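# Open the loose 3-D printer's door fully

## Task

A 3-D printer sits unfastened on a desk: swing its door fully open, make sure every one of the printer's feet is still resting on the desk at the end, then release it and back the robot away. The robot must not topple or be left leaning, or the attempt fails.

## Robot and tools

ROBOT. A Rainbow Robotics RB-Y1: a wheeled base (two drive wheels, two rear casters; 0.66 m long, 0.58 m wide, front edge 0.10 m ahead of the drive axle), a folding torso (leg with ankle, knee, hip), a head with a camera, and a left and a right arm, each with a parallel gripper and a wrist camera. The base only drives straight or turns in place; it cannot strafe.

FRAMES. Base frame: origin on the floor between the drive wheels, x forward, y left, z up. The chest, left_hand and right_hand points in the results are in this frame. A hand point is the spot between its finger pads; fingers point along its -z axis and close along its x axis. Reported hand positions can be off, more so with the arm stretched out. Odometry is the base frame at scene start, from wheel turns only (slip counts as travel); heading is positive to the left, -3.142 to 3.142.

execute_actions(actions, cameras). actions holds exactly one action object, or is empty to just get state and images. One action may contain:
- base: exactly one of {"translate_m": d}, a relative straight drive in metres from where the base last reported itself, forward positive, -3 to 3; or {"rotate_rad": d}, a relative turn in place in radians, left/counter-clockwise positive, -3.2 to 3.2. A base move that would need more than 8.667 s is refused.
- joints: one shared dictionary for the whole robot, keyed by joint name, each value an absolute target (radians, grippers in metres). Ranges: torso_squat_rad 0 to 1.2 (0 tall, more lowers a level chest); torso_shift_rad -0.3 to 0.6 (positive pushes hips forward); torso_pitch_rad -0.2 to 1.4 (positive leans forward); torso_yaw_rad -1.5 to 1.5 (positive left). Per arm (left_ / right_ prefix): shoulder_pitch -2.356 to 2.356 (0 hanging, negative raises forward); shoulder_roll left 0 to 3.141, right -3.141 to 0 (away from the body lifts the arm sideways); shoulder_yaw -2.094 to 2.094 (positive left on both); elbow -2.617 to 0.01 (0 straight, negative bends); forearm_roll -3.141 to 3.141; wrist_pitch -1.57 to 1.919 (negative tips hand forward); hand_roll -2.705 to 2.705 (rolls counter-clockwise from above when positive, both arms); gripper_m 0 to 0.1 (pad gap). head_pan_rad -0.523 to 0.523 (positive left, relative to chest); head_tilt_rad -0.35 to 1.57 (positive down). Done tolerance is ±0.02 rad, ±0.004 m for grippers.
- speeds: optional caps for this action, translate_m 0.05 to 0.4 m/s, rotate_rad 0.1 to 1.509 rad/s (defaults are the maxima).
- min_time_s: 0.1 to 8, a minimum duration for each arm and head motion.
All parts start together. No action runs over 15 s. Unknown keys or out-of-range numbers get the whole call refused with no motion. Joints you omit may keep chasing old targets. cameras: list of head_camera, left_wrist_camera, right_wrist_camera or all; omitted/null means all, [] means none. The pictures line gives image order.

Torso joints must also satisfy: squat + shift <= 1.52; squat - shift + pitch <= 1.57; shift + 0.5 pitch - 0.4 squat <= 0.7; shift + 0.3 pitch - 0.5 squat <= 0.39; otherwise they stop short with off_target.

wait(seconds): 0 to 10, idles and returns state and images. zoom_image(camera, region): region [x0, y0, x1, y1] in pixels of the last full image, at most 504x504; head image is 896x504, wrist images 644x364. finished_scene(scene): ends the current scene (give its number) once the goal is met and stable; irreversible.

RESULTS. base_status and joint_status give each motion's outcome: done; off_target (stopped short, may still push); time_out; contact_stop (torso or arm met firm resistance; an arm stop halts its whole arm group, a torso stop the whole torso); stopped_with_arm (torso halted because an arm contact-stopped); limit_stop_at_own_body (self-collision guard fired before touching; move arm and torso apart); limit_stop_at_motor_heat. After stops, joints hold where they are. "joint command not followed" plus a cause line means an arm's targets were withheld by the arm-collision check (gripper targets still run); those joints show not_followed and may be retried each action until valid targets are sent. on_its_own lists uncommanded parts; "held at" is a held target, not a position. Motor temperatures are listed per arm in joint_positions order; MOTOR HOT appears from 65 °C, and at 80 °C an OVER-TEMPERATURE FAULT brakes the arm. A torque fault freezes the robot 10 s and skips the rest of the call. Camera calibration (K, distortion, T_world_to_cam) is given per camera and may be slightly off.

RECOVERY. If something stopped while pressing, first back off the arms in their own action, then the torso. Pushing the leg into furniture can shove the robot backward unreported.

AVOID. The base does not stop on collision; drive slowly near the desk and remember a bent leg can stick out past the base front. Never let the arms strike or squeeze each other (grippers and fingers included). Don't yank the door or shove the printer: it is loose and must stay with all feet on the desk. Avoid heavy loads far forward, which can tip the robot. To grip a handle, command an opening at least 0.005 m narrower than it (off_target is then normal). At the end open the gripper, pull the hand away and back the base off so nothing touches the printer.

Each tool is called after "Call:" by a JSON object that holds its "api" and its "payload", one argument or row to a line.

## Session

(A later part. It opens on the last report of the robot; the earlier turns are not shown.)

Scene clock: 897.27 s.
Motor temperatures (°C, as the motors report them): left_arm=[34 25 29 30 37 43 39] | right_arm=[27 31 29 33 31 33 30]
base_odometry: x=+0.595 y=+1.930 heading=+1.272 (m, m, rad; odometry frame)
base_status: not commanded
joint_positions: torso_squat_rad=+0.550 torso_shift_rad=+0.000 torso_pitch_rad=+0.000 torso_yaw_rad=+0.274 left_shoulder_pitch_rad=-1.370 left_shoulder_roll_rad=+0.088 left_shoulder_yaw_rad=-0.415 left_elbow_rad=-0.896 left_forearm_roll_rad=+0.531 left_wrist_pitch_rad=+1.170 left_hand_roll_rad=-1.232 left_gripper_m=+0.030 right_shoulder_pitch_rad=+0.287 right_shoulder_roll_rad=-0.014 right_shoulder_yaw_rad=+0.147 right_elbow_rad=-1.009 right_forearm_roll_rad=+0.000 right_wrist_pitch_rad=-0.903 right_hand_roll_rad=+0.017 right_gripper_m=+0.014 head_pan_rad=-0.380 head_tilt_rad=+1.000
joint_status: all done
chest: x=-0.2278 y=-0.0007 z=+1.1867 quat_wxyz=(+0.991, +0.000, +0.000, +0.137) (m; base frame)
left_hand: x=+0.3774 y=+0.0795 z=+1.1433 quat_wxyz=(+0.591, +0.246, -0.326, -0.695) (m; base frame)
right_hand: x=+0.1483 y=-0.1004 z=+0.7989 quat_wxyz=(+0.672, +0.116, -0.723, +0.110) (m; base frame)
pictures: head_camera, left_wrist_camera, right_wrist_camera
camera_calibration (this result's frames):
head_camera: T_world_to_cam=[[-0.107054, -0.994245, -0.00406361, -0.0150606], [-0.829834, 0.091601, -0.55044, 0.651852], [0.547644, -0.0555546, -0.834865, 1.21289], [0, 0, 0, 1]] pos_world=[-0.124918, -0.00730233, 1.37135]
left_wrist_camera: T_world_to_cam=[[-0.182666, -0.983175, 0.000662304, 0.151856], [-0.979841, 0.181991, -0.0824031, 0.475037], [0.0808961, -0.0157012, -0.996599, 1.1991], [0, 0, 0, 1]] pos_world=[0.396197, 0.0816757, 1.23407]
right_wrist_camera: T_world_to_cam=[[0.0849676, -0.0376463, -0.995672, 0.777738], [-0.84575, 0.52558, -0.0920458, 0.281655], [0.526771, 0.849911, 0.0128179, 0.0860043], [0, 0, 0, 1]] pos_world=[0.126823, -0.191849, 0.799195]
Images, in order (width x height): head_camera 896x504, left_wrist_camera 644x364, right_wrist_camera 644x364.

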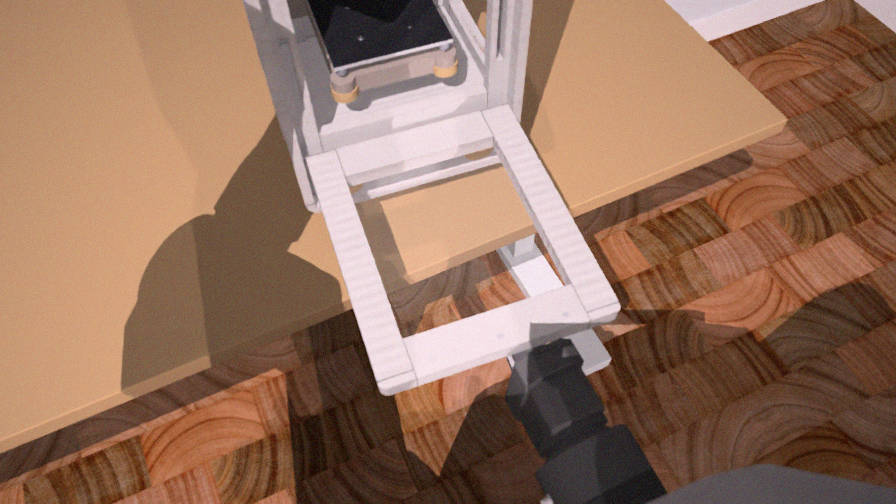

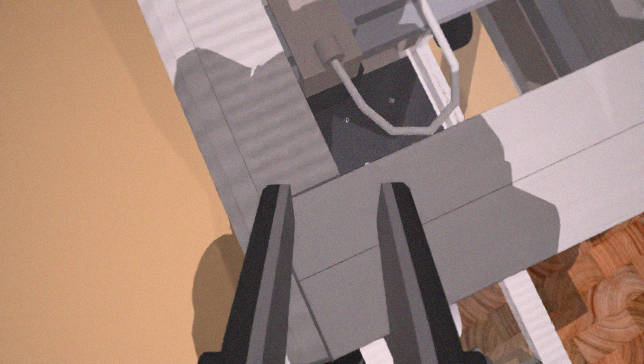

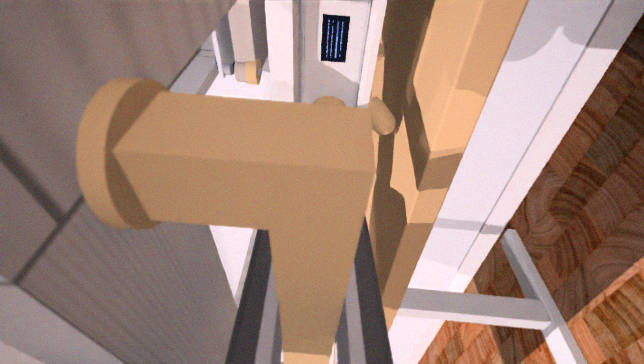

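Call:
{"api": "zoom_image", "payload": {
  "camera": "head_camera",
  "region": [290, 90, 650, 410]
}}

Region (290, 90, 650, 410) of head_camera's 896x504 image, scaled by 1.400, with more detail than that image has.

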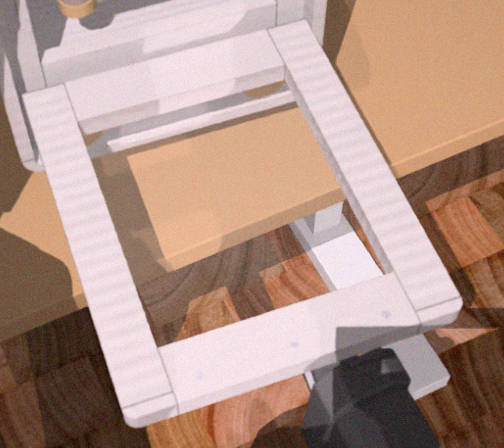

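Call:
{"api": "execute_actions", "payload": {
  "actions": [
    {"joints": {"right_gripper_m": 0.026, "left_shoulder_pitch_rad": -1.45, "left_shoulder_roll_rad": 0.115}, "min_time_s": 0.3}
  ]
}}

Scene clock: 948.90 s.
Motor temperatures (°C, as the motors report them): left_arm=[34 25 29 30 37 43 39] | right_arm=[27 31 29 31 31 33 30]
base_odometry: x=+0.595 y=+1.930 heading=+1.272 (m, m, rad; odometry frame)
base_status: not commanded
joint_positions: torso_squat_rad=+0.550 torso_shift_rad=+0.001 torso_pitch_rad=+0.001 torso_yaw_rad=+0.274 left_shoulder_pitch_rad=-1.450 left_shoulder_roll_rad=+0.115 left_shoulder_yaw_rad=-0.416 left_elbow_rad=-0.895 left_forearm_roll_rad=+0.531 left_wrist_pitch_rad=+1.170 left_hand_roll_rad=-1.232 left_gripper_m=+0.030 right_shoulder_pitch_rad=+0.286 right_shoulder_roll_rad=-0.014 right_shoulder_yaw_rad=+0.147 right_elbow_rad=-1.009 right_forearm_roll_rad=+0.000 right_wrist_pitch_rad=-0.902 right_hand_roll_rad=+0.017 right_gripper_m=+0.026 head_pan_rad=-0.380 head_tilt_rad=+1.000
joint_status: all done
chest: x=-0.2274 y=-0.0007 z=+1.1867 quat_wxyz=(+0.991, +0.000, +0.000, +0.137) (m; base frame)
left_hand: x=+0.3852 y=+0.0803 z=+1.1929 quat_wxyz=(+0.574, +0.281, -0.340, -0.690) (m; base frame)
right_hand: x=+0.1486 y=-0.1002 z=+0.7984 quat_wxyz=(+0.673, +0.116, -0.722, +0.110) (m; base frame)
pictures: head_camera, left_wrist_camera, right_wrist_camera
camera_calibration (this result's frames):
head_camera: T_world_to_cam=[[-0.106989, -0.994252, -0.0039825, -0.0150649], [-0.830151, 0.0915331, -0.549973, 0.651533], [0.547177, -0.0555348, -0.835173, 1.21297], [0, 0, 0, 1]] pos_world=[-0.124448, -0.0072532, 1.3713]
left_wrist_camera: T_world_to_cam=[[-0.183681, -0.982138, -0.0408103, 0.203851], [-0.969986, 0.187826, -0.154431, 0.568336], [0.159338, 0.0112194, -0.98716, 1.20429], [0, 0, 0, 1]] pos_world=[0.396833, 0.0799505, 1.28492]
right_wrist_camera: T_world_to_cam=[[0.0831564, -0.0380047, -0.995812, 0.777521], [-0.846083, 0.525277, -0.0907001, 0.280671], [0.526524, 0.850082, 0.011525, 0.0867664], [0, 0, 0, 1]] pos_world=[0.127131, -0.191639, 0.798722]
Images, in order (width x height): head_camera 896x504, left_wrist_camera 644x364, right_wrist_camera 644x364.

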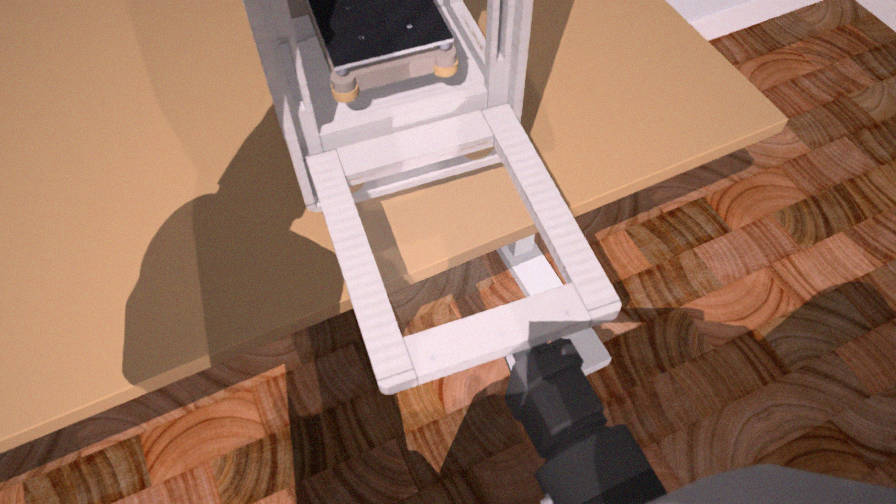

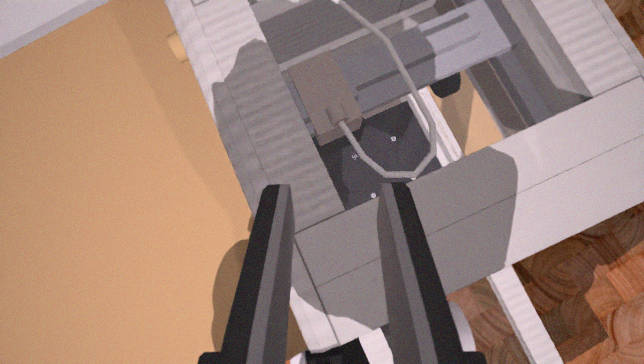

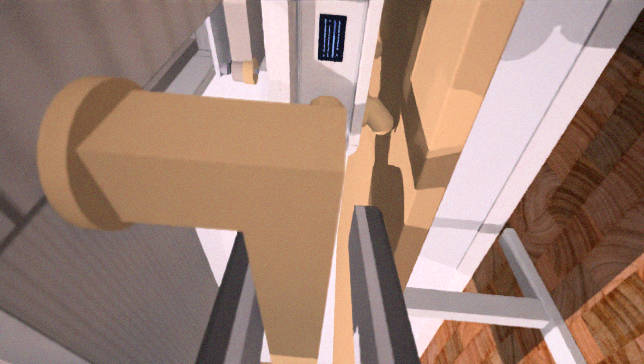

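Call:
{"api": "zoom_image", "payload": {
  "camera": "head_camera",
  "region": [290, 90, 650, 410]
}}

Call:
{"api": "zoom_image", "payload": {
  "camera": "right_wrist_camera",
  "region": [180, 180, 440, 364]
}}

Region (290, 90, 650, 410) of head_camera's 896x504 image, scaled by 1.400, with more detail than that image has.

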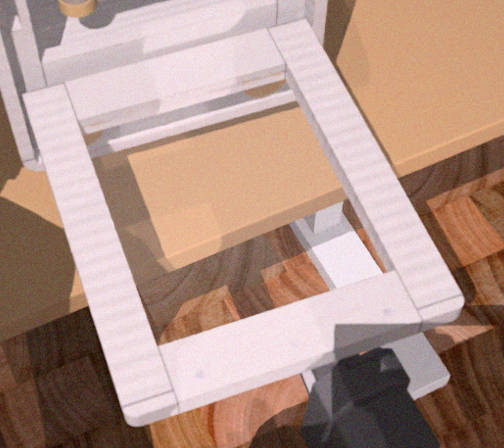

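Region (180, 180, 440, 364) of right_wrist_camera's 644x364 image, scaled by 1.938, with more detail than that image has; it fills the top 357 rows of this view, and the rest is white.

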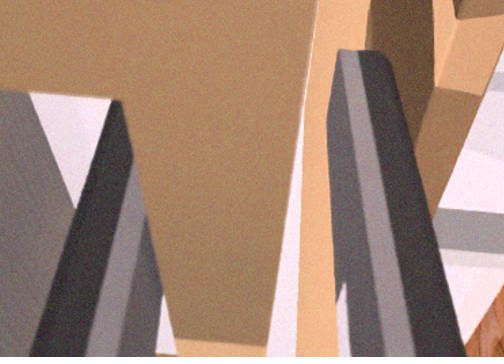

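Call:
{"api": "execute_actions", "payload": {
  "actions": [
    {"base": {"translate_m": -0.45}, "joints": {"right_gripper_m": 0.03, "left_elbow_rad": -1.3, "head_tilt_rad": 0.62}, "min_time_s": 2.0}
  ]
}}

Scene clock: 996.40 s.
Motor temperatures (°C, as the motors report them): left_arm=[35 25 29 31 37 43 39] | right_arm=[27 31 29 31 31 32 30]
base_odometry: x=+0.462 y=+1.500 heading=+1.273 (m, m, rad; odometry frame)
base_status: done
joint_positions: torso_squat_rad=+0.550 torso_shift_rad=+0.001 torso_pitch_rad=+0.001 torso_yaw_rad=+0.274 left_shoulder_pitch_rad=-1.450 left_shoulder_roll_rad=+0.115 left_shoulder_yaw_rad=-0.416 left_elbow_rad=-1.300 left_forearm_roll_rad=+0.531 left_wrist_pitch_rad=+1.170 left_hand_roll_rad=-1.232 left_gripper_m=+0.030 right_shoulder_pitch_rad=+0.286 right_shoulder_roll_rad=-0.013 right_shoulder_yaw_rad=+0.147 right_elbow_rad=-1.009 right_forearm_roll_rad=+0.000 right_wrist_pitch_rad=-0.902 right_hand_roll_rad=+0.017 right_gripper_m=+0.030 head_pan_rad=-0.380 head_tilt_rad=+0.620
joint_status: all done
chest: x=-0.2273 y=-0.0007 z=+1.1867 quat_wxyz=(+0.991, +0.000, +0.000, +0.137) (m; base frame)
left_hand: x=+0.3309 y=-0.0188 z=+1.3109 quat_wxyz=(+0.423, +0.328, -0.465, -0.705) (m; base frame)
right_hand: x=+0.1486 y=-0.1001 z=+0.7983 quat_wxyz=(+0.673, +0.116, -0.722, +0.110) (m; base frame)
pictures: head_camera, left_wrist_camera, right_wrist_camera
camera_calibration (this result's frames):
head_camera: T_world_to_cam=[[-0.105521, -0.994409, -0.00411674, -0.0145555], [-0.568282, 0.0636992, -0.820365, 1.08073], [0.81604, -0.0842265, -0.571826, 0.903204], [0, 0, 0, 1]] pos_world=[-0.12443, -0.00724182, 1.403]
left_wrist_camera: T_world_to_cam=[[-0.414692, -0.903258, -0.110254, 0.270314], [-0.797518, 0.419115, -0.433945, 0.866183], [0.438173, -0.0920239, -0.894168, 1.11442], [0, 0, 0, 1]] pos_world=[0.314585, -0.0163137, 1.40216]
right_wrist_camera: T_world_to_cam=[[0.0828936, -0.0379756, -0.995835, 0.777493], [-0.846128, 0.525246, -0.090462, 0.2805], [0.526493, 0.850103, 0.0114073, 0.0868065], [0, 0, 0, 1]] pos_world=[0.127187, -0.1916, 0.798639]
Images, in order (width x height): head_camera 896x504, left_wrist_camera 644x364, right_wrist_camera 644x364.

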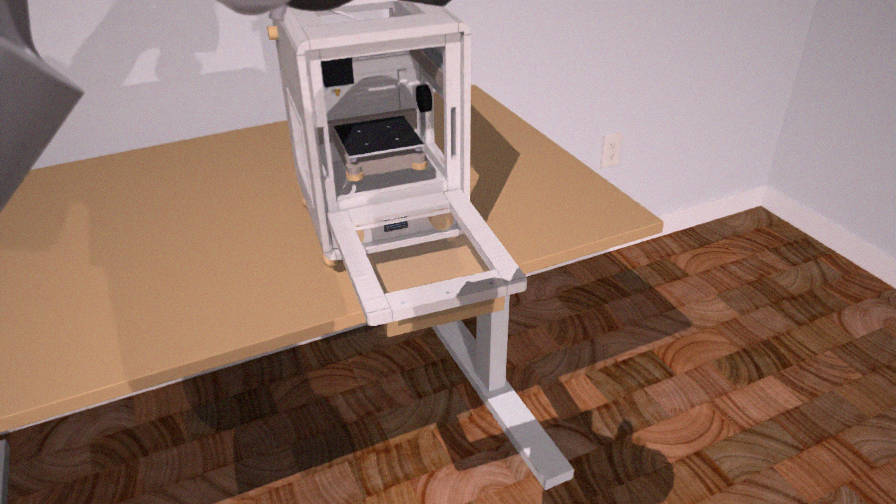

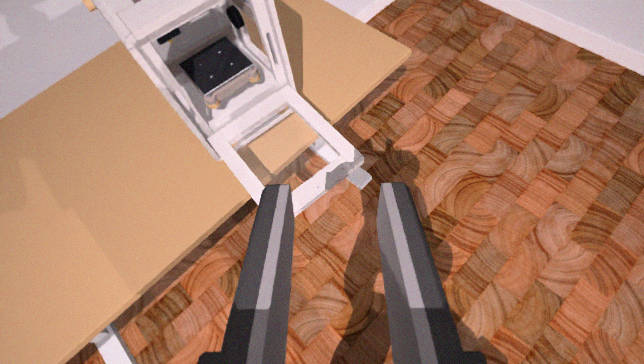

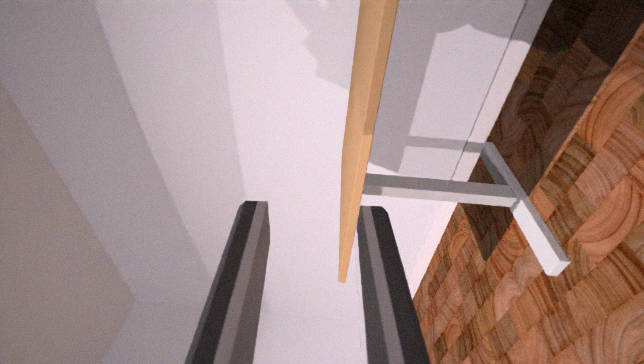

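Call:
{"api": "zoom_image", "payload": {
  "camera": "head_camera",
  "region": [290, 160, 550, 350]
}}

Region (290, 160, 550, 350) of head_camera's 896x504 image, scaled by 1.938, with more detail than that image has; it fills the top 368 rows of this view, and the rest is white.

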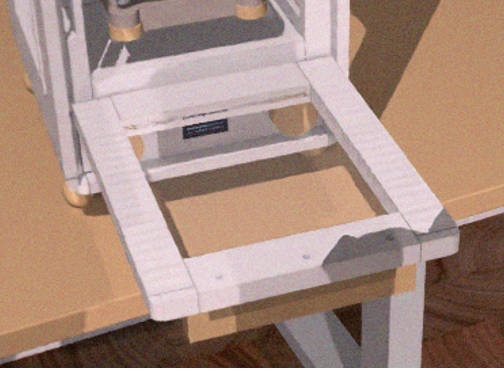

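Call:
{"api": "finished_scene", "payload": {
  "scene": 2
}}

The scene is finished: the task was done.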